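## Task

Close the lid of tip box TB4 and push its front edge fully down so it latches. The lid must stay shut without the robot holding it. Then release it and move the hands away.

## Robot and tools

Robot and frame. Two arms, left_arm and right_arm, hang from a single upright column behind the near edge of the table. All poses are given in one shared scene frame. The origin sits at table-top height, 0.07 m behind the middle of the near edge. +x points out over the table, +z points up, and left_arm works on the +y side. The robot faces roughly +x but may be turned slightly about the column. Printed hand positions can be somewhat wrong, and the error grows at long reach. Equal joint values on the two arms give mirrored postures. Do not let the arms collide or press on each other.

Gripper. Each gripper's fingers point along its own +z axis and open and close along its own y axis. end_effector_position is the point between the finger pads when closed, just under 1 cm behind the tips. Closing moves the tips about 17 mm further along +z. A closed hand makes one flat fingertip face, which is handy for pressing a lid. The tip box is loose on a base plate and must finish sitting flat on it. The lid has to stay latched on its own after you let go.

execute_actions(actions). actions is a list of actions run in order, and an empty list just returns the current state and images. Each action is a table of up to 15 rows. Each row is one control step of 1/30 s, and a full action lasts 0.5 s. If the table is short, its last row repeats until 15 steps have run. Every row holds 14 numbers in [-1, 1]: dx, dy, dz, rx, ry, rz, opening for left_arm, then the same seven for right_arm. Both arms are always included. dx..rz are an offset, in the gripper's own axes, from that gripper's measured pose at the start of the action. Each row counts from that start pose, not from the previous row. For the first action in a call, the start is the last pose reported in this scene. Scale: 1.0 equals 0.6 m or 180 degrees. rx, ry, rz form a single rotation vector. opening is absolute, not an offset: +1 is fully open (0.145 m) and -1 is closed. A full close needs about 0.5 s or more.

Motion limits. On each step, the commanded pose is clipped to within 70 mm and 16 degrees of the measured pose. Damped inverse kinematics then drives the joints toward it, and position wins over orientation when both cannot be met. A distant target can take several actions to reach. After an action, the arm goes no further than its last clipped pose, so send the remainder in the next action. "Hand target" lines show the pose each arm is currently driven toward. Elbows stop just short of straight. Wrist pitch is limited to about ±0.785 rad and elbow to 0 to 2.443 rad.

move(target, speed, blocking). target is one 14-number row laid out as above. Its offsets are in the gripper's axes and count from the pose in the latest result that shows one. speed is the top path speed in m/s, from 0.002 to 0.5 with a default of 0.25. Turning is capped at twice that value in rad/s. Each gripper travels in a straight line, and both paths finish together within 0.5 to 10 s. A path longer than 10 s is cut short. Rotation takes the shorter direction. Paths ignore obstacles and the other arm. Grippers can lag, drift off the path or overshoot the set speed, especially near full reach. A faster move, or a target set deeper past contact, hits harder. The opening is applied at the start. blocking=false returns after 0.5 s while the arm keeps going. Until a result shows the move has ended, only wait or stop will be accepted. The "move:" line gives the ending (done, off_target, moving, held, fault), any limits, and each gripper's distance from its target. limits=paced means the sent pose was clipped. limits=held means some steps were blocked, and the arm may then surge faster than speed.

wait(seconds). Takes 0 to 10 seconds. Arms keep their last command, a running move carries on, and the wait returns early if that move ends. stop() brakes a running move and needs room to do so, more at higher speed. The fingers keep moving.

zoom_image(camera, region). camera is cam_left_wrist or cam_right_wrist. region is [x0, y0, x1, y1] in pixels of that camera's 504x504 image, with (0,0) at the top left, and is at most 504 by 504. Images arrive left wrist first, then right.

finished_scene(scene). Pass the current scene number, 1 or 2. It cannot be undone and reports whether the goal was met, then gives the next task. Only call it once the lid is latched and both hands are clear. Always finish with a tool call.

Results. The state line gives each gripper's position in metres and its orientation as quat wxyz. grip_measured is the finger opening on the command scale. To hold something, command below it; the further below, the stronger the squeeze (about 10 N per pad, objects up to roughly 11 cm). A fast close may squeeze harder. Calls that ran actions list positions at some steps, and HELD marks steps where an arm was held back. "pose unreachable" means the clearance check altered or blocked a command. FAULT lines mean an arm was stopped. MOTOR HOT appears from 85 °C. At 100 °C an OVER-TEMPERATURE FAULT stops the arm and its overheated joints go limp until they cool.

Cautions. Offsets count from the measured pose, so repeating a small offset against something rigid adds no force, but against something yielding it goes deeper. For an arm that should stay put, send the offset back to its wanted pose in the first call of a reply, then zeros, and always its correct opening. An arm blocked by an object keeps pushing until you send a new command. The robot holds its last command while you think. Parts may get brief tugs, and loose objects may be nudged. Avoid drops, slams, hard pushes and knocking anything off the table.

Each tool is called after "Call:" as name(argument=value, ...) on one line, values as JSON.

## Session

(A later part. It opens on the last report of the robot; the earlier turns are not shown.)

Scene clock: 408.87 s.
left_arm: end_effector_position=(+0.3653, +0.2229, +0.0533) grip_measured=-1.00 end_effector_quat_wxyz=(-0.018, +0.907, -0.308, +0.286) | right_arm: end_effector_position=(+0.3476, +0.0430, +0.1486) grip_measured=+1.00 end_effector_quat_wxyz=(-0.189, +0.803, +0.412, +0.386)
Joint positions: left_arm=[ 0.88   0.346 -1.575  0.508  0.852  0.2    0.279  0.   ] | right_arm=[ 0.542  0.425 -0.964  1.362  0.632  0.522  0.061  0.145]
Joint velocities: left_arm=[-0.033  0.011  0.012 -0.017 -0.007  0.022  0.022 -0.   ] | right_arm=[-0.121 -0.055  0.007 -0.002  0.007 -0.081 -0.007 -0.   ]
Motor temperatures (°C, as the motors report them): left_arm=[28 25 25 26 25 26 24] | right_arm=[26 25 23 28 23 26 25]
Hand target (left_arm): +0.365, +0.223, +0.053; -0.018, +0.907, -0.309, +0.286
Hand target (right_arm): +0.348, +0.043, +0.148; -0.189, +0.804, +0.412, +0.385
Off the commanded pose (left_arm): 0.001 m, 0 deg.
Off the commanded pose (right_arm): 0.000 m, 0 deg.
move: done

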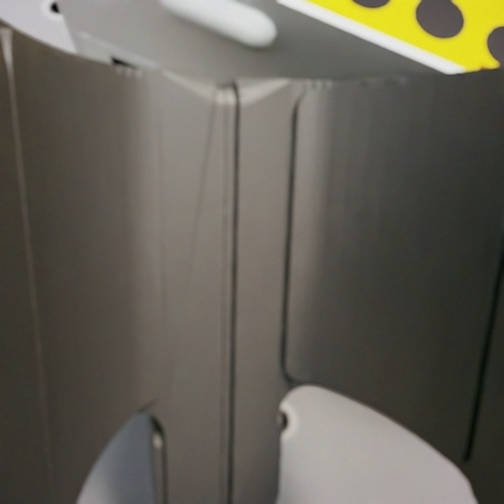

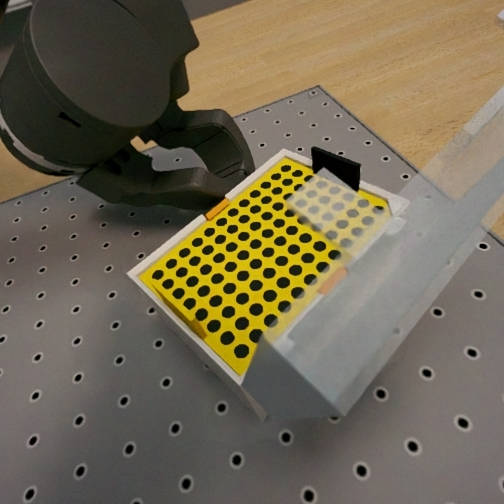

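Call:
move(target=[0,0,0,0,0,0,-1,0,0,-0.09,0,0,0,1], speed=0.1)

Call:
move(target=[0,0,0,0,0,0,-1,-0.01,0.08,0.08,0.06,0,-0.05,-1], speed=0.08)

Scene clock: 415.20 s.
left_arm: end_effector_position=(+0.3653, +0.2229, +0.0533) grip_measured=-1.00 end_effector_quat_wxyz=(-0.018, +0.907, -0.308, +0.286) | right_arm: end_effector_position=(+0.3226, +0.0106, +0.1838) grip_measured=+1.00 end_effector_quat_wxyz=(-0.191, +0.802, +0.414, +0.387)
Joint positions: left_arm=[ 0.88   0.346 -1.575  0.508  0.852  0.2    0.279  0.   ] | right_arm=[ 0.452  0.621 -0.884  1.679  0.71   0.63   0.017  0.145]
Joint velocities: left_arm=[-0.099 -0.077 -0.007 -0.007 -0.051 -0.022  0.051  0.   ] | right_arm=[-0.011  0.055 -0.012 -0.022 -0.037 -0.066 -0.066  0.   ]
Motor temperatures (°C, as the motors report them): left_arm=[29 25 25 26 25 26 24] | right_arm=[26 25 23 28 23 26 25]
Hand target (left_arm): +0.365, +0.223, +0.053; -0.018, +0.907, -0.308, +0.286
Hand target (right_arm): +0.322, +0.010, +0.183; -0.190, +0.804, +0.412, +0.385
Off the commanded pose (left_arm): 0.000 m, 0 deg.
Off the commanded pose (right_arm): 0.002 m, 0 deg.
move: done

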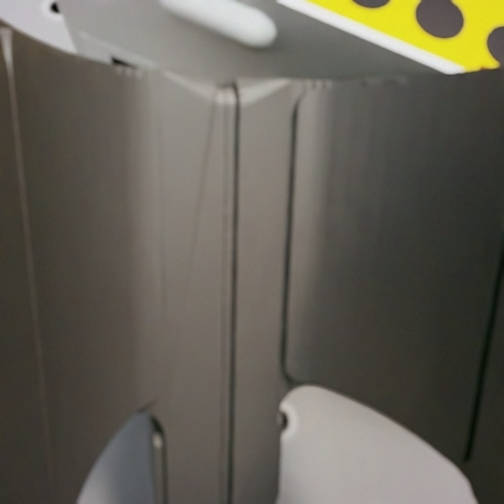

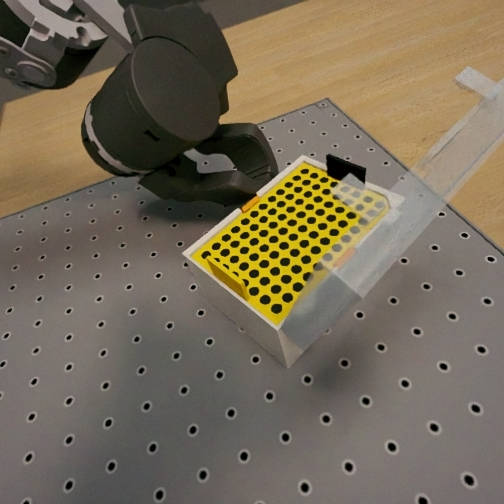

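Scene clock: 417.00 s.
left_arm: end_effector_position=(+0.3653, +0.2229, +0.0533) grip_measured=-1.00 end_effector_quat_wxyz=(-0.018, +0.907, -0.308, +0.286) | right_arm: end_effector_position=(+0.3831, +0.0064, +0.1509) grip_measured=-1.00 end_effector_quat_wxyz=(-0.232, +0.747, +0.507, +0.362)
Joint positions: left_arm=[ 0.88   0.346 -1.575  0.508  0.852  0.2    0.279  0.   ] | right_arm=[ 0.768  0.509 -1.098  1.059  0.602  0.278  0.519  0.   ]
Joint velocities: left_arm=[ 0.011 -0.033  0.007 -0.002  0.037 -0.022 -0.037  0.   ] | right_arm=[ 0.055 -0.077 -0.007 -0.007 -0.051  0.007 -0.022  0.   ]
Motor temperatures (°C, as the motors report them): left_arm=[29 25 25 26 25 26 24] | right_arm=[26 25 23 28 23 26 25]
Hand target (left_arm): +0.365, +0.223, +0.053; -0.018, +0.907, -0.308, +0.286
Hand target (right_arm): +0.382, +0.007, +0.150; -0.234, +0.746, +0.510, +0.360
Off the commanded pose (left_arm): 0.000 m, 0 deg.
Off the commanded pose (right_arm): 0.004 m, 1 deg.
move: off_target (right_arm)

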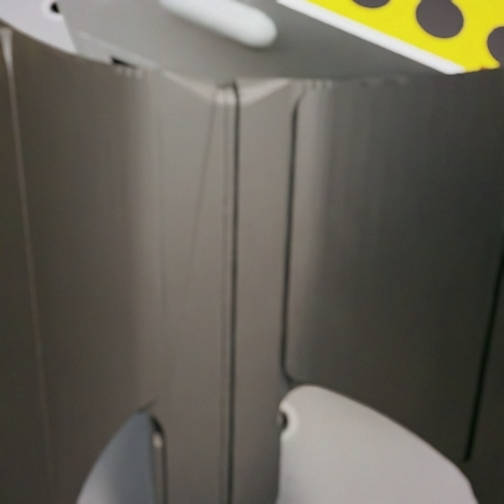

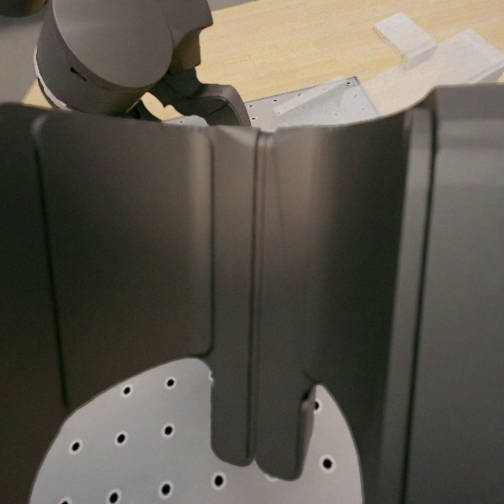

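Call:
move(target=[0,0,0,0,0,0,-1,0.08,-0.042,0.115,0,0,0,-1], speed=0.04)

Call:
move(target=[0,0,0,0,0,0,-1,0,0,0,0,0,0,-0.6])

Scene clock: 422.60 s.
left_arm: end_effector_position=(+0.3652, +0.2247, +0.0533) grip_measured=-1.00 end_effector_quat_wxyz=(-0.020, +0.908, -0.307, +0.285) | right_arm: end_effector_position=(+0.3911, +0.0948, +0.1450) grip_measured=-1.00 end_effector_quat_wxyz=(-0.235, +0.746, +0.508, +0.361)
Joint positions: left_arm=[ 0.88   0.347 -1.575  0.506  0.852  0.2    0.278  0.   ] | right_arm=[ 0.851  0.15  -1.102  0.747  0.533  0.291  0.467  0.   ]
Joint velocities: left_arm=[ 0.055 -0.077 -0.002 -0.002  0.022  0.022 -0.066  0.   ] | right_arm=[-0.077  0.121 -0.017 -0.002 -0.037  0.007 -0.037 -0.   ]
Motor temperatures (°C, as the motors report them): left_arm=[29 25 25 26 25 26 24] | right_arm=[26 25 23 28 23 26 25]
Hand target (left_arm): +0.365, +0.223, +0.053; -0.018, +0.907, -0.308, +0.286
Hand target (right_arm): +0.393, +0.093, +0.145; -0.232, +0.747, +0.507, +0.363
Off the commanded pose (left_arm): 0.002 m, 0 deg.
Off the commanded pose (right_arm): 0.002 m, 0 deg.
move: done

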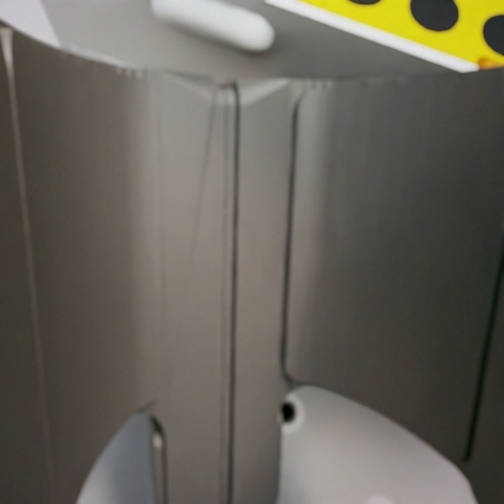

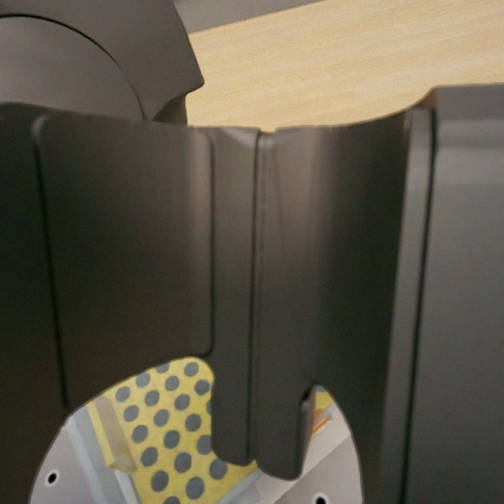

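Scene clock: 423.10 s.
left_arm: end_effector_position=(+0.3652, +0.2249, +0.0533) grip_measured=-1.00 end_effector_quat_wxyz=(-0.020, +0.908, -0.307, +0.285) | right_arm: end_effector_position=(+0.3911, +0.0948, +0.1450) grip_measured=-0.60 end_effector_quat_wxyz=(-0.235, +0.746, +0.508, +0.361)
Joint positions: left_arm=[ 0.88   0.348 -1.575  0.506  0.852  0.2    0.278  0.   ] | right_arm=[ 0.851  0.15  -1.102  0.747  0.533  0.291  0.467  0.03 ]
Joint velocities: left_arm=[ 0.055 -0.011  0.002 -0.002  0.007 -0.022 -0.037 -0.   ] | right_arm=[-0.033 -0.011 -0.017 -0.007  0.007  0.007  0.081 -0.   ]
Motor temperatures (°C, as the motors report them): left_arm=[29 25 25 26 25 26 24] | right_arm=[26 25 23 28 23 26 25]
Hand target (left_arm): +0.365, +0.225, +0.053; -0.020, +0.908, -0.307, +0.285
Hand target (right_arm): +0.391, +0.095, +0.145; -0.235, +0.746, +0.508, +0.361
Off the commanded pose (left_arm): 0.000 m, 0 deg.
Off the commanded pose (right_arm): 0.000 m, 0 deg.
move: done

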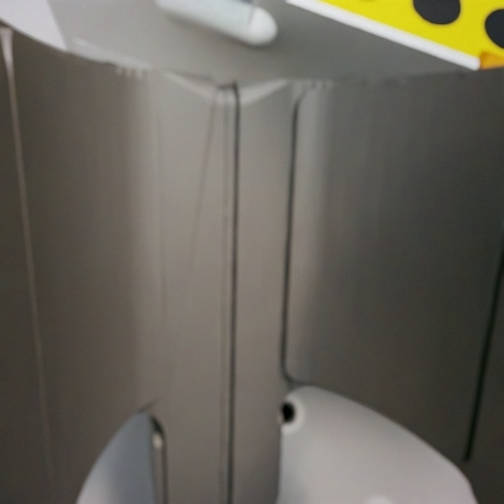

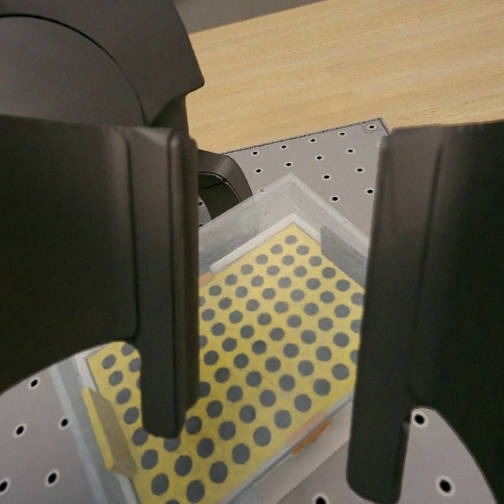

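Call:
move(target=[0.064,-0.048,-0.128,0,0,0,-1,0,0.05,-0.2,0,0,0,1], speed=0.12)

Call:
move(target=[0.033,0.047,0.008,0,-0.04,0,0,0,0,0,0,0,0,1], speed=0.1)

Scene clock: 428.43 s.
left_arm: end_effector_position=(+0.3669, +0.2373, +0.1425) grip_measured=-1.00 end_effector_quat_wxyz=(-0.017, +0.908, -0.306, +0.286) | right_arm: end_effector_position=(+0.3835, -0.0027, +0.2206) grip_measured=+1.00 end_effector_quat_wxyz=(-0.234, +0.747, +0.505, +0.364)
Joint positions: left_arm=[ 1.064  0.664 -1.558  1.053  0.916  0.491  0.22   0.   ] | right_arm=[ 0.856  0.658 -1.051  1.331  0.698  0.499  0.522  0.145]
Joint velocities: left_arm=[-0.033  0.033 -0.007 -0.007 -0.037 -0.007  0.007  0.   ] | right_arm=[-0.011 -0.121  0.012 -0.007  0.037 -0.022  0.022  0.   ]
Motor temperatures (°C, as the motors report them): left_arm=[29 25 25 26 25 26 24] | right_arm=[27 25 23 28 23 26 25]
Hand target (left_arm): +0.366, +0.237, +0.142; -0.018, +0.909, -0.305, +0.285
Hand target (right_arm): +0.382, -0.002, +0.220; -0.236, +0.747, +0.506, +0.361
Off the commanded pose (left_arm): 0.002 m, 0 deg.
Off the commanded pose (right_arm): 0.001 m, 0 deg.
move: done

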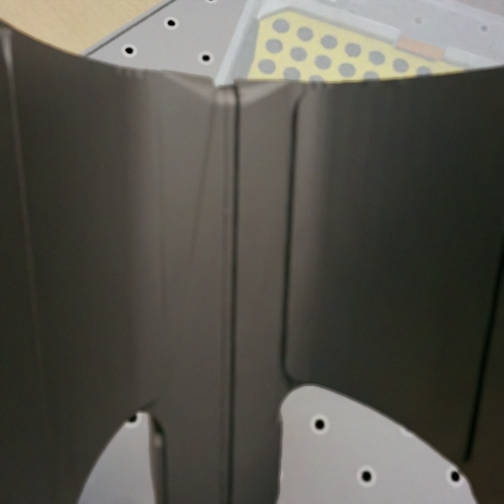

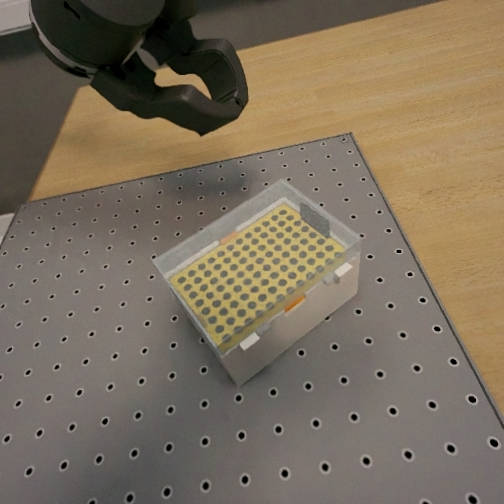

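Scene clock: 429.43 s.
left_arm: end_effector_position=(+0.3653, +0.2008, +0.1413) grip_measured=+0.00 end_effector_quat_wxyz=(-0.033, +0.923, -0.308, +0.227) | right_arm: end_effector_position=(+0.3835, -0.0027, +0.2206) grip_measured=+1.00 end_effector_quat_wxyz=(-0.234, +0.747, +0.505, +0.364)
Joint positions: left_arm=[ 1.087  0.549 -1.553  1.082  0.964  0.72   0.12   0.076] | right_arm=[ 0.856  0.658 -1.051  1.331  0.698  0.499  0.522  0.145]
Joint velocities: left_arm=[-0.055 -0.033  0.002  0.007 -0.066 -0.022  0.007 -0.   ] | right_arm=[-0.055  0.033  0.002  0.012 -0.022 -0.066 -0.022  0.   ]
Motor temperatures (°C, as the motors report them): left_arm=[29 25 25 26 25 26 24] | right_arm=[27 25 23 28 23 26 25]
Hand target (left_arm): +0.367, +0.202, +0.143; -0.036, +0.924, -0.305, +0.229
Hand target (right_arm): +0.383, -0.003, +0.221; -0.234, +0.747, +0.505, +0.364
Off the commanded pose (left_arm): 0.003 m, 1 deg.
Off the commanded pose (right_arm): 0.000 m, 0 deg.
move: done

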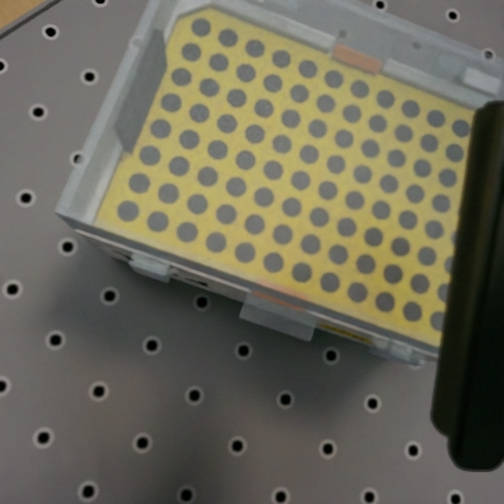

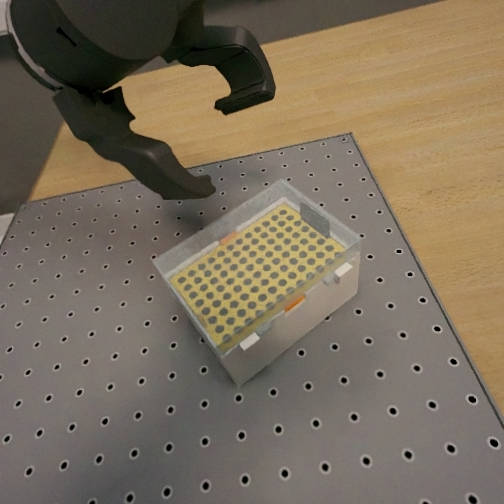

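Call:
move(target=[0.03,0.005,0.045,0,0,0,-1,0,0,0,0,0,0,1], speed=0.08)

Scene clock: 437.33 s.
left_arm: end_effector_position=(+0.3901, +0.1861, +0.1266) grip_measured=-1.00 end_effector_quat_wxyz=(-0.036, +0.923, -0.306, +0.231) | right_arm: end_effector_position=(+0.3835, -0.0027, +0.2206) grip_measured=+1.00 end_effector_quat_wxyz=(-0.234, +0.747, +0.505, +0.364)
Joint positions: left_arm=[ 1.087  0.374 -1.575  0.828  0.934  0.654  0.18   0.   ] | right_arm=[ 0.856  0.658 -1.051  1.331  0.698  0.499  0.522  0.145]
Joint velocities: left_arm=[ 0.033 -0.055  0.002 -0.007  0.051  0.007 -0.022 -0.   ] | right_arm=[-0.055 -0.011 -0.007 -0.012 -0.022 -0.066  0.022  0.   ]
Motor temperatures (°C, as the motors report them): left_arm=[29 25 25 26 25 26 24] | right_arm=[27 25 24 28 23 26 25]
Hand target (left_arm): +0.388, +0.186, +0.124; -0.034, +0.923, -0.308, +0.228
Hand target (right_arm): +0.383, -0.003, +0.221; -0.234, +0.747, +0.505, +0.364
Off the commanded pose (left_arm): 0.003 m, 1 deg.
Off the commanded pose (right_arm): 0.000 m, 0 deg.
move: done

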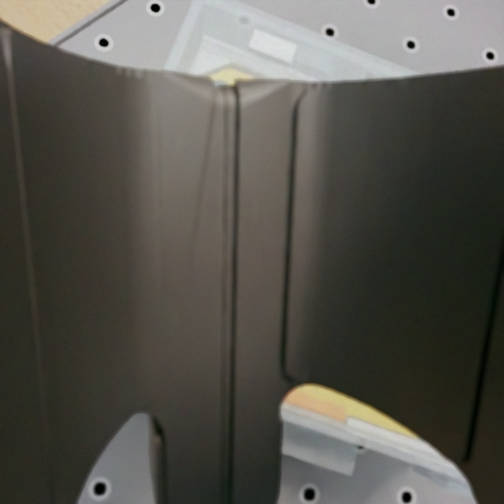

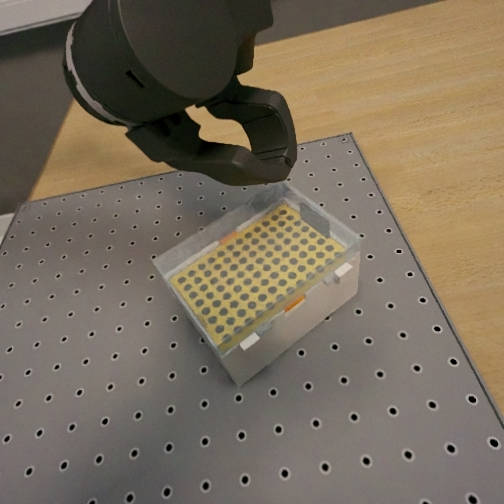

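Call:
move(target=[-0.01,0.042,0.03,0,0,0,-1,0,0,0,0,0,0,1], speed=0.04)

Scene clock: 446.97 s.
left_arm: end_effector_position=(+0.3804, +0.1677, +0.1046) grip_measured=-1.00 end_effector_quat_wxyz=(-0.037, +0.922, -0.308, +0.231) | right_arm: end_effector_position=(+0.3835, -0.0027, +0.2206) grip_measured=+1.00 end_effector_quat_wxyz=(-0.234, +0.747, +0.505, +0.364)
Joint positions: left_arm=[ 1.02   0.328 -1.565  0.819  0.937  0.632  0.106  0.   ] | right_arm=[ 0.856  0.658 -1.051  1.331  0.698  0.499  0.522  0.145]
Joint velocities: left_arm=[-0.033  0.011  0.007 -0.002  0.051  0.022  0.051  0.   ] | right_arm=[-0.033 -0.055 -0.002 -0.027 -0.066 -0.051 -0.022  0.   ]
Motor temperatures (°C, as the motors report them): left_arm=[29 25 25 26 25 26 24] | right_arm=[27 25 24 28 23 26 25]
Hand target (left_arm): +0.380, +0.168, +0.103; -0.037, +0.923, -0.306, +0.231
Hand target (right_arm): +0.383, -0.003, +0.221; -0.234, +0.747, +0.505, +0.364
Off the commanded pose (left_arm): 0.002 m, 0 deg.
Off the commanded pose (right_arm): 0.000 m, 0 deg.
move: done

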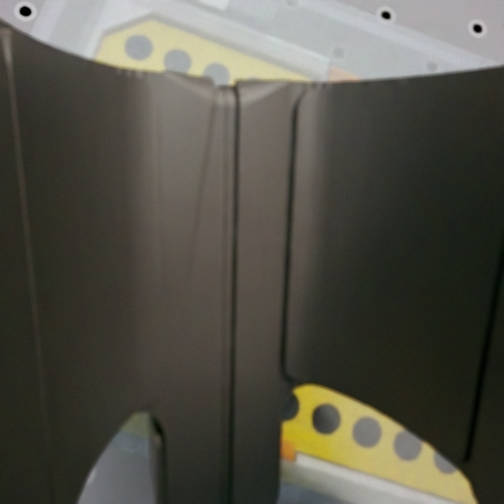

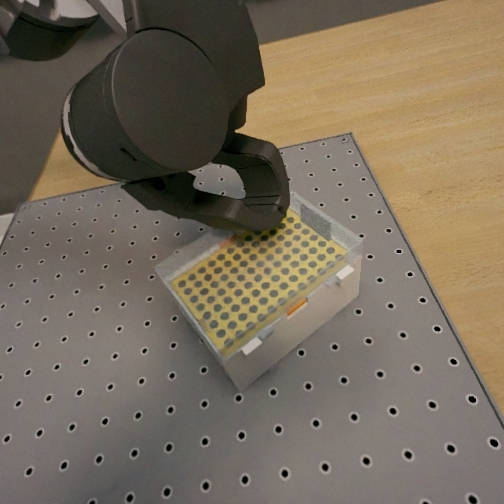

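Call:
move(target=[-0.028,0.009,0.022,0,0,0,-1,0,0,0,0,0,0,1], speed=0.02)

Call:
move(target=[0.03,-0.012,-0.05,0,0,0,-1,0,0,0,0,0,0,1], speed=0.1)

Call:
move(target=[0,-0.07,-0.02,0,0,0,0.5,0,0,0,0,0,0,1])

Scene clock: 453.20 s.
left_arm: end_effector_position=(+0.3860, +0.1686, +0.1031) grip_measured=-1.00 end_effector_quat_wxyz=(-0.038, +0.915, -0.308, +0.257) | right_arm: end_effector_position=(+0.3835, -0.0027, +0.2206) grip_measured=+1.00 end_effector_quat_wxyz=(-0.234, +0.747, +0.505, +0.364)
Joint positions: left_arm=[ 1.006  0.329 -1.565  0.8    0.926  0.56   0.098  0.   ] | right_arm=[ 0.856  0.658 -1.051  1.331  0.698  0.499  0.522  0.145]
Joint velocities: left_arm=[ 0.011 -0.011 -0.012  0.002 -0.007 -0.081  0.081  0.   ] | right_arm=[-0.055  0.099  0.002  0.002 -0.051  0.037  0.037 -0.   ]
Motor temperatures (°C, as the motors report them): left_arm=[29 25 25 26 25 26 24] | right_arm=[27 25 24 28 23 26 25]
Hand target (left_arm): +0.371, +0.172, +0.086; -0.038, +0.922, -0.308, +0.231
Hand target (right_arm): +0.383, -0.003, +0.221; -0.234, +0.747, +0.505, +0.364
Off the commanded pose (left_arm): 0.023 m, 3 deg.
Off the commanded pose (right_arm): 0.000 m, 0 deg.
joint sent to its limit (left arm) — the command would take joint 3 (upper arm roll) past its lower limit, so that joint was sent only as far as its limit.
move: off_target (left_arm)

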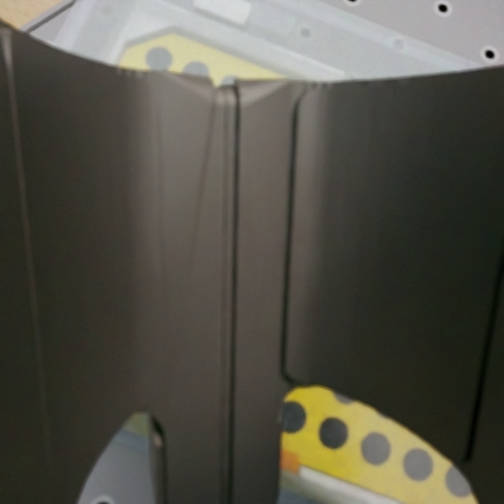

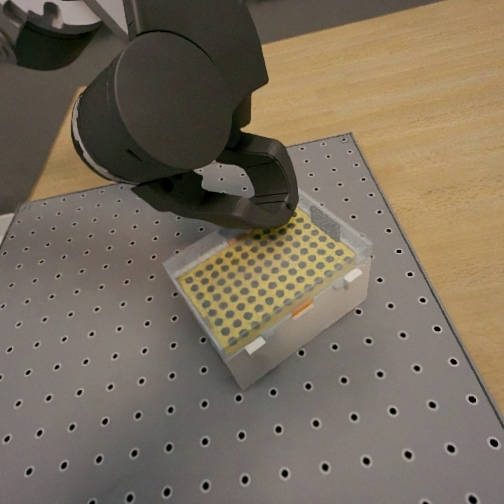

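Scene clock: 453.93 s.
left_arm: end_effector_position=(+0.3877, +0.1657, +0.1384) grip_measured=-1.00 end_effector_quat_wxyz=(-0.035, +0.915, -0.310, +0.257) | right_arm: end_effector_position=(+0.3835, -0.0027, +0.2206) grip_measured=+1.00 end_effector_quat_wxyz=(-0.234, +0.747, +0.505, +0.364)
Joint positions: left_arm=[ 1.072  0.405 -1.536  0.972  0.964  0.679  0.065  0.   ] | right_arm=[ 0.856  0.658 -1.051  1.331  0.698  0.499  0.522  0.145]
Joint velocities: left_arm=[-0.011  0.033  0.002 -0.002  0.051  0.022  0.051 -0.   ] | right_arm=[-0.099 -0.099  0.012 -0.012  0.022  0.007 -0.007  0.   ]
Motor temperatures (°C, as the motors report them): left_arm=[29 25 25 26 25 26 24] | right_arm=[27 25 24 28 23 26 25]
Hand target (left_arm): +0.388, +0.167, +0.138; -0.037, +0.915, -0.308, +0.257
Hand target (right_arm): +0.383, -0.003, +0.221; -0.234, +0.747, +0.505, +0.364
Off the commanded pose (left_arm): 0.001 m, 0 deg.
Off the commanded pose (right_arm): 0.000 m, 0 deg.
move: done

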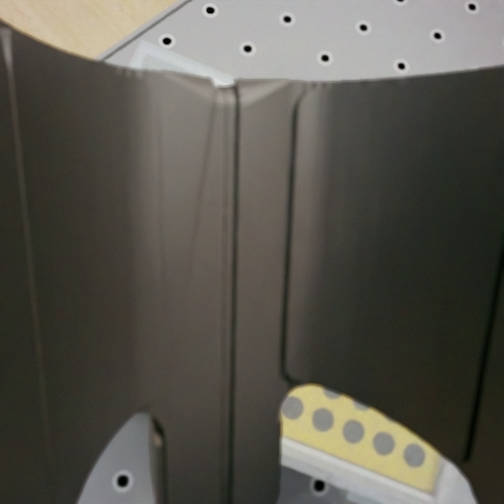

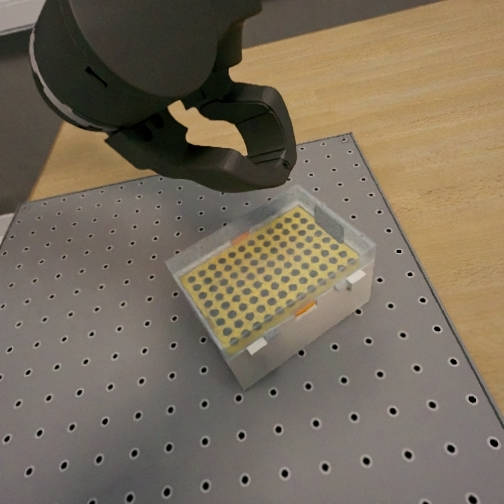

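Scene clock: 454.63 s.
left_arm: end_effector_position=(+0.4058, +0.2019, +0.1587) grip_measured=+0.50 end_effector_quat_wxyz=(-0.037, +0.915, -0.307, +0.259) | right_arm: end_effector_position=(+0.3835, -0.0027, +0.2206) grip_measured=+1.00 end_effector_quat_wxyz=(-0.234, +0.747, +0.505, +0.364)
Joint positions: left_arm=[ 1.161  0.43  -1.574  0.854  0.924  0.636  0.238  0.112] | right_arm=[ 0.856  0.658 -1.051  1.331  0.698  0.499  0.522  0.145]
Joint velocities: left_arm=[-0.077 -0.033 -0.007 -0.007 -0.081 -0.051 -0.11  -0.   ] | right_arm=[-0.033 -0.011 -0.017  0.002 -0.022 -0.081 -0.022  0.   ]
Motor temperatures (°C, as the motors report them): left_arm=[29 25 25 26 25 26 24] | right_arm=[27 25 24 28 23 26 25]
Hand target (left_arm): +0.406, +0.201, +0.158; -0.035, +0.914, -0.310, +0.258
Hand target (right_arm): +0.383, -0.003, +0.221; -0.234, +0.747, +0.505, +0.364
Off the commanded pose (left_arm): 0.002 m, 0 deg.
Off the commanded pose (right_arm): 0.000 m, 0 deg.
move: done

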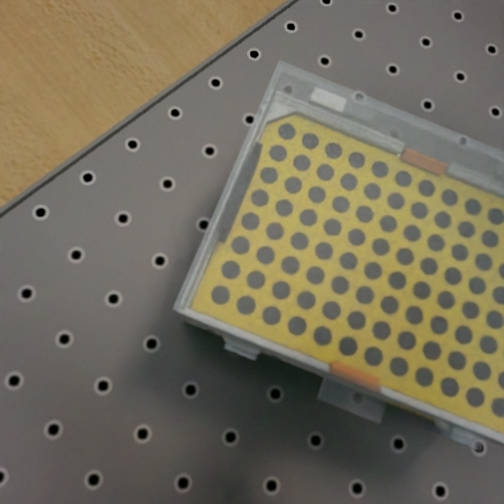

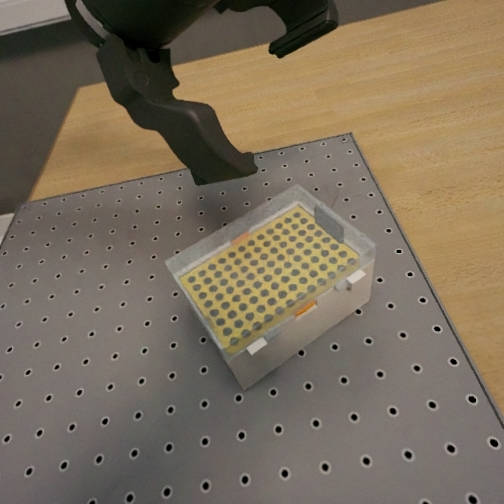

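Call:
move(target=[-0.13,-0.06,0,-0.1,0.1,0,1,0,0,0,0,0,0,1], speed=0.15)

Scene clock: 459.50 s.
left_arm: end_effector_position=(+0.3729, +0.2776, +0.1331) grip_measured=+1.00 end_effector_quat_wxyz=(+0.142, +0.860, -0.345, +0.347) | right_arm: end_effector_position=(+0.3835, -0.0027, +0.2206) grip_measured=+1.00 end_effector_quat_wxyz=(-0.234, +0.747, +0.505, +0.364)
Joint positions: left_arm=[ 1.041  0.353 -1.538  0.02   0.945 -0.171  1.046  0.145] | right_arm=[ 0.856  0.658 -1.051  1.331  0.698  0.499  0.522  0.145]
Joint velocities: left_arm=[-0.055 -0.011 -0.007  0.007 -0.022  0.022  0.037  0.   ] | right_arm=[-0.011 -0.011  0.022 -0.032  0.037 -0.007  0.007  0.   ]
Motor temperatures (°C, as the motors report them): left_arm=[29 25 25 26 25 26 24] | right_arm=[27 25 24 28 23 26 25]
Hand target (left_arm): +0.372, +0.277, +0.133; +0.145, +0.859, -0.346, +0.348
Hand target (right_arm): +0.383, -0.003, +0.221; -0.234, +0.747, +0.505, +0.364
Off the commanded pose (left_arm): 0.002 m, 1 deg.
Off the commanded pose (right_arm): 0.000 m, 0 deg.
elbow stopped short (left arm): the move would have taken joint 4 (elbow) straighter than the controller allows; a more bent joint 4 avoids this.
move: done

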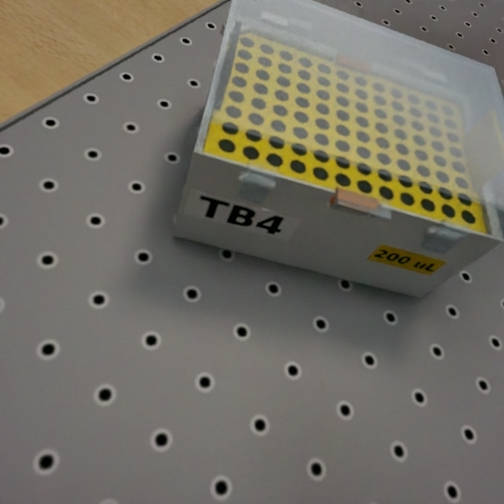

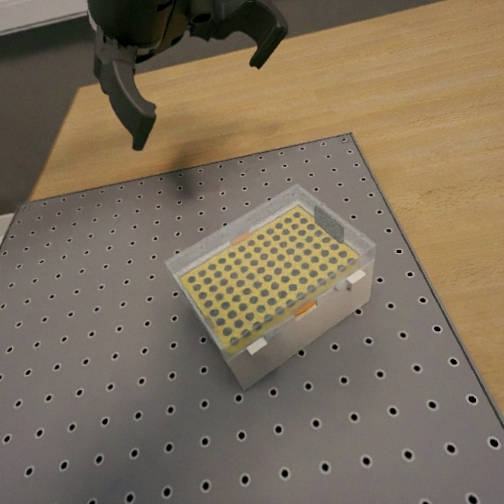

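Call:
zoom_image(camera="cam_left_wrist", region=[170,120,504,300])

Region (170, 120, 504, 300) of cam_left_wrist's 504x504 image, scaled by 1.509, with more detail than that image has; it fills the top 272 rows of this view, and the rest is white.

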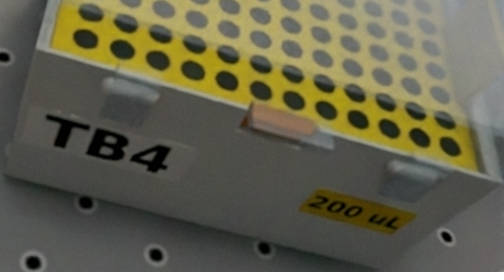

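Call:
move(target=[0.09,0.118,0.08,0.09,-0.17,0,-1,0,0,0,0,0,0,1], speed=0.12)

Scene clock: 468.70 s.
left_arm: end_effector_position=(+0.3781, +0.1750, +0.1387) grip_measured=-1.00 end_effector_quat_wxyz=(-0.037, +0.920, -0.333, +0.203) | right_arm: end_effector_position=(+0.3835, -0.0027, +0.2206) grip_measured=+1.00 end_effector_quat_wxyz=(-0.234, +0.747, +0.505, +0.364)
Joint positions: left_arm=[ 1.116  0.406 -1.575  0.955  0.919  0.769  0.18   0.   ] | right_arm=[ 0.856  0.658 -1.051  1.331  0.698  0.499  0.522  0.145]
Joint velocities: left_arm=[ 0.011  0.011 -0.002 -0.002 -0.051 -0.022  0.037 -0.   ] | right_arm=[-0.077 -0.121 -0.007  0.017 -0.081 -0.022  0.007  0.   ]
Motor temperatures (°C, as the motors report them): left_arm=[29 25 25 26 25 26 24] | right_arm=[27 25 24 28 23 26 25]
Hand target (left_arm): +0.376, +0.176, +0.136; -0.040, +0.921, -0.332, +0.200
Hand target (right_arm): +0.383, -0.003, +0.221; -0.234, +0.747, +0.505, +0.364
Off the commanded pose (left_arm): 0.003 m, 7 deg.
Off the commanded pose (right_arm): 0.000 m, 0 deg.
joint sent to its limit (left arm) — the command would take joint 3 (upper arm roll) past its lower limit and joint 6 (wrist pitch) past its upper limit, so those joints were sent only as far as their limits.
move: off_target (left_arm)

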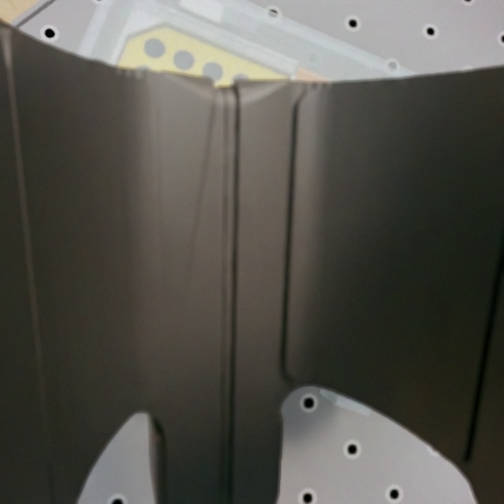

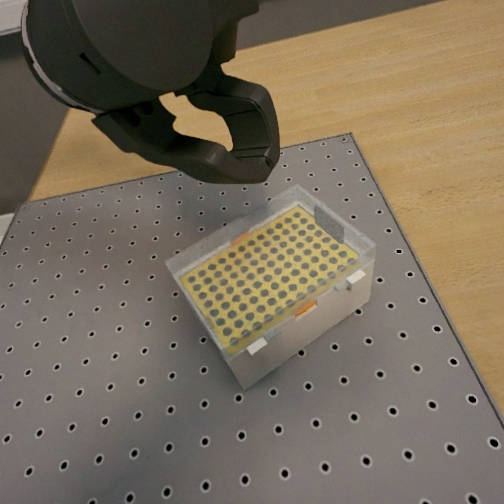

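Call:
move(target=[-0.025,0.021,0.043,0,0,0,-1,0,0,0,0,0,0,1], speed=0.05)

Call:
move(target=[-0.032,0.02,0.04,0,0,0,-1,0,0,0,0,0,0,1], speed=0.02)

Scene clock: 475.97 s.
left_arm: end_effector_position=(+0.3699, +0.1726, +0.1085) grip_measured=-1.00 end_effector_quat_wxyz=(-0.036, +0.920, -0.333, +0.202) | right_arm: end_effector_position=(+0.3835, -0.0027, +0.2206) grip_measured=+1.00 end_effector_quat_wxyz=(-0.234, +0.747, +0.505, +0.364)
Joint positions: left_arm=[ 1.039  0.368 -1.575  0.879  0.891  0.694  0.167  0.   ] | right_arm=[ 0.856  0.658 -1.051  1.331  0.698  0.499  0.522  0.145]
Joint velocities: left_arm=[-0.033 -0.055 -0.017 -0.002 -0.051 -0.022 -0.007  0.   ] | right_arm=[ 0.011  0.143 -0.007  0.002  0.022 -0.007 -0.007 -0.   ]
Motor temperatures (°C, as the motors report them): left_arm=[29 25 25 26 25 26 24] | right_arm=[27 25 24 28 23 26 25]
Hand target (left_arm): +0.370, +0.173, +0.108; -0.038, +0.920, -0.333, +0.203
Hand target (right_arm): +0.383, -0.003, +0.221; -0.234, +0.747, +0.505, +0.364
Off the commanded pose (left_arm): 0.001 m, 0 deg.
Off the commanded pose (right_arm): 0.000 m, 0 deg.
move: done

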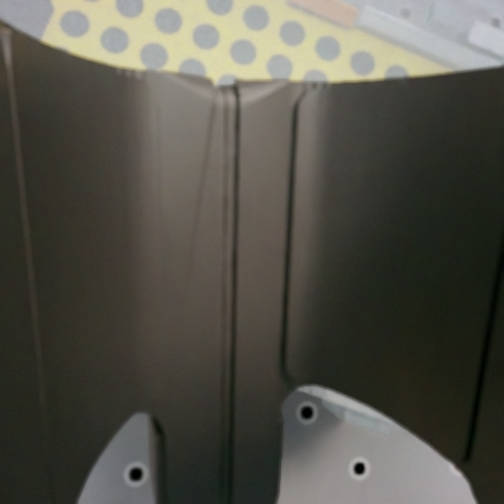

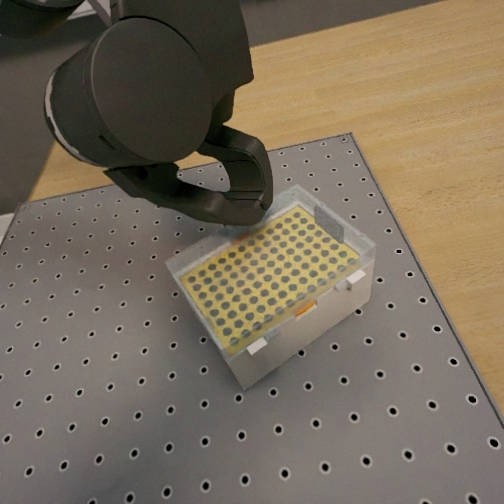

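Scene clock: 477.83 s.
left_arm: end_effector_position=(+0.3748, +0.1720, +0.0964) grip_measured=-1.00 end_effector_quat_wxyz=(-0.039, +0.914, -0.332, +0.231) | right_arm: end_effector_position=(+0.3835, -0.0027, +0.2206) grip_measured=+1.00 end_effector_quat_wxyz=(-0.234, +0.747, +0.505, +0.364)
Joint positions: left_arm=[ 0.995  0.344 -1.563  0.818  0.863  0.594  0.149  0.   ] | right_arm=[ 0.856  0.658 -1.051  1.331  0.698  0.499  0.522  0.145]
Joint velocities: left_arm=[ 0.055 -0.077 -0.007 -0.012  0.007  0.066  0.022  0.   ] | right_arm=[ 0.011 -0.033 -0.007 -0.012  0.007  0.051 -0.007 -0.   ]
Motor temperatures (°C, as the motors report them): left_arm=[29 25 25 26 25 26 24] | right_arm=[28 25 24 28 23 26 25]
Hand target (left_arm): +0.358, +0.174, +0.078; -0.036, +0.920, -0.333, +0.202
Hand target (right_arm): +0.383, -0.003, +0.221; -0.234, +0.747, +0.505, +0.364
Off the commanded pose (left_arm): 0.025 m, 3 deg.
Off the commanded pose (right_arm): 0.000 m, 0 deg.
joint sent to its limit (left arm) — the command would take joint 3 (upper arm roll) past its lower limit, so that joint was sent only as far as its limit.
move: off_target (left_arm)

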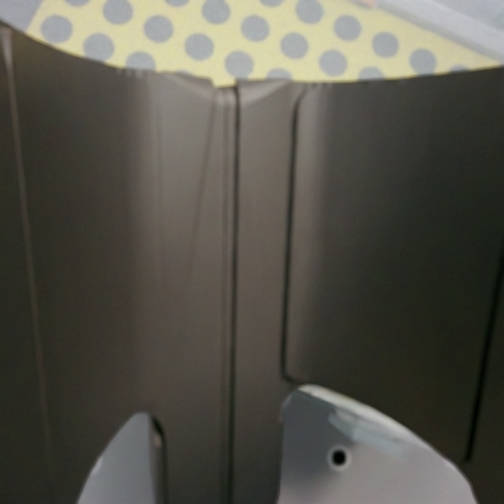

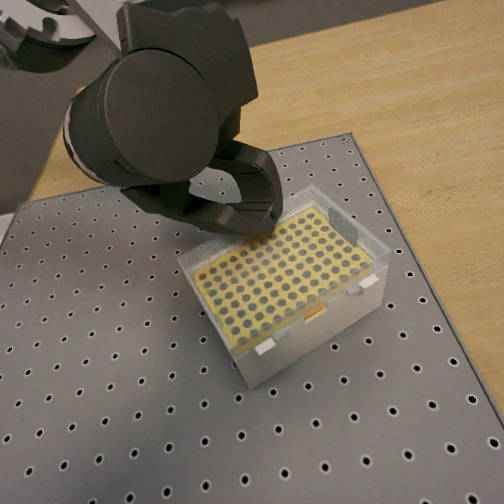

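Call:
move(target=[0.03,-0.02,-0.07,0,0,0,-1,0,0,0,0,0,0,1], speed=0.1)

Call:
move(target=[-0.07,-0.08,-0.03,-0.06,0.1,0,1,0,0,0,0,0,0,1], speed=0.15)

Call:
zoom_image(camera="cam_left_wrist", region=[100,100,504,400])

Scene clock: 483.03 s.
left_arm: end_effector_position=(+0.3766, +0.1734, +0.1442) grip_measured=-1.00 end_effector_quat_wxyz=(-0.037, +0.913, -0.333, +0.232) | right_arm: end_effector_position=(+0.3835, -0.0027, +0.2206) grip_measured=+1.00 end_effector_quat_wxyz=(-0.234, +0.747, +0.505, +0.364)
Joint positions: left_arm=[ 1.086  0.456 -1.528  1.043  0.907  0.747  0.126  0.   ] | right_arm=[ 0.856  0.658 -1.051  1.331  0.698  0.499  0.522  0.145]
Joint velocities: left_arm=[ 0.033  0.033  0.007  0.002 -0.066 -0.007 -0.095 -0.   ] | right_arm=[ 0.077  0.055 -0.002 -0.012  0.095 -0.037  0.007 -0.   ]
Motor temperatures (°C, as the motors report them): left_arm=[29 25 25 26 25 26 24] | right_arm=[28 25 24 28 23 26 25]
Hand target (left_arm): +0.376, +0.174, +0.143; -0.038, +0.914, -0.331, +0.231
Hand target (right_arm): +0.383, -0.003, +0.221; -0.234, +0.747, +0.505, +0.364
Off the commanded pose (left_arm): 0.002 m, 0 deg.
Off the commanded pose (right_arm): 0.000 m, 0 deg.
move: done

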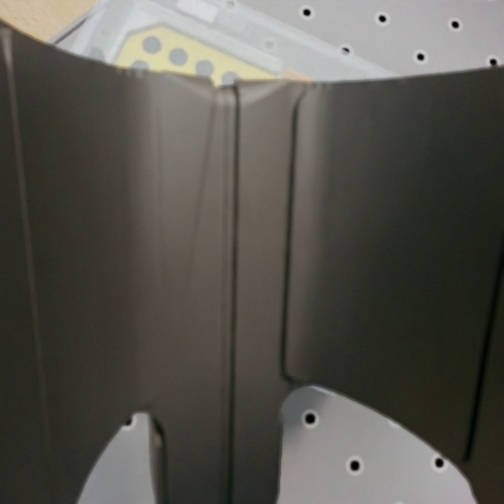

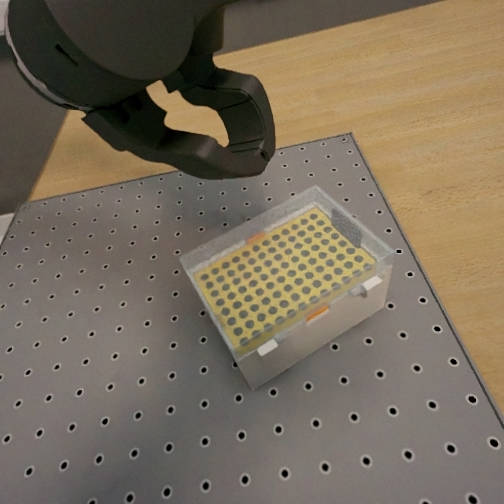

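Scene clock: 484.63 s.
left_arm: end_effector_position=(+0.3704, +0.2410, +0.1552) grip_measured=+1.00 end_effector_quat_wxyz=(+0.096, +0.866, -0.353, +0.341) | right_arm: end_effector_position=(+0.3835, -0.0027, +0.2206) grip_measured=+1.00 end_effector_quat_wxyz=(-0.234, +0.747, +0.505, +0.364)
Joint positions: left_arm=[ 1.067  0.673 -1.533  0.851  0.88   0.181  0.596  0.145] | right_arm=[ 0.856  0.658 -1.051  1.331  0.698  0.499  0.522  0.145]
Joint velocities: left_arm=[ 0.011 -0.055 -0.002 -0.007 -0.007 -0.022 -0.037 -0.   ] | right_arm=[-0.099  0.033  0.012 -0.002 -0.022 -0.066 -0.007  0.   ]
Motor temperatures (°C, as the motors report them): left_arm=[29 25 25 26 25 26 24] | right_arm=[28 25 24 28 23 26 25]
Hand target (left_arm): +0.369, +0.239, +0.154; +0.100, +0.865, -0.354, +0.340
Hand target (right_arm): +0.383, -0.003, +0.221; -0.234, +0.747, +0.505, +0.364
Off the commanded pose (left_arm): 0.003 m, 1 deg.
Off the commanded pose (right_arm): 0.000 m, 0 deg.
move: done

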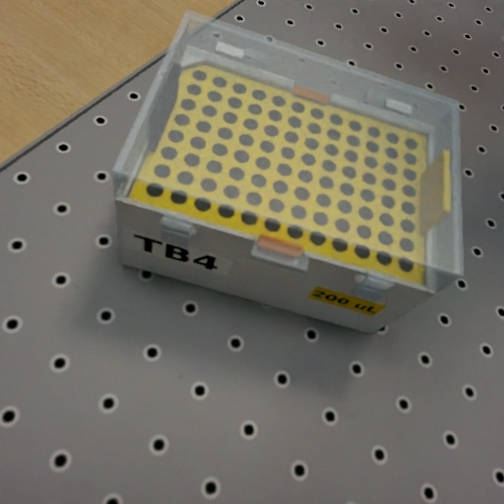

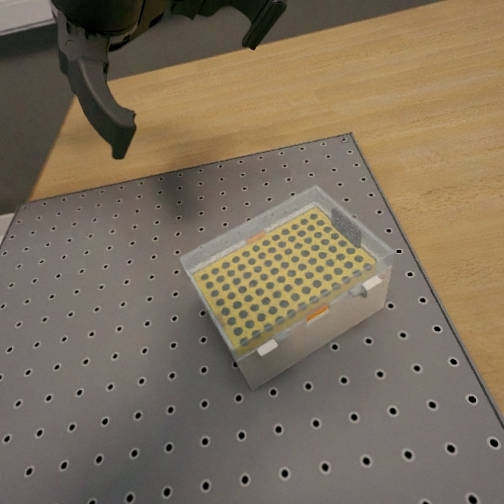

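Region (100, 100, 504, 400) of cam_left_wrist's 504x504 image, scaled by 1.248, with more detail than that image has; it fills the top 374 rows of this view, and the rest is white.

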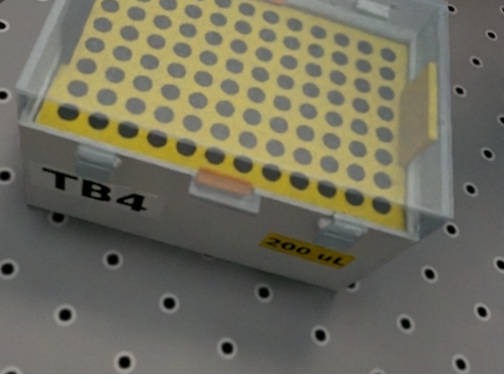

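Call:
finished_scene(scene=1)

The scene is finished: the task was done.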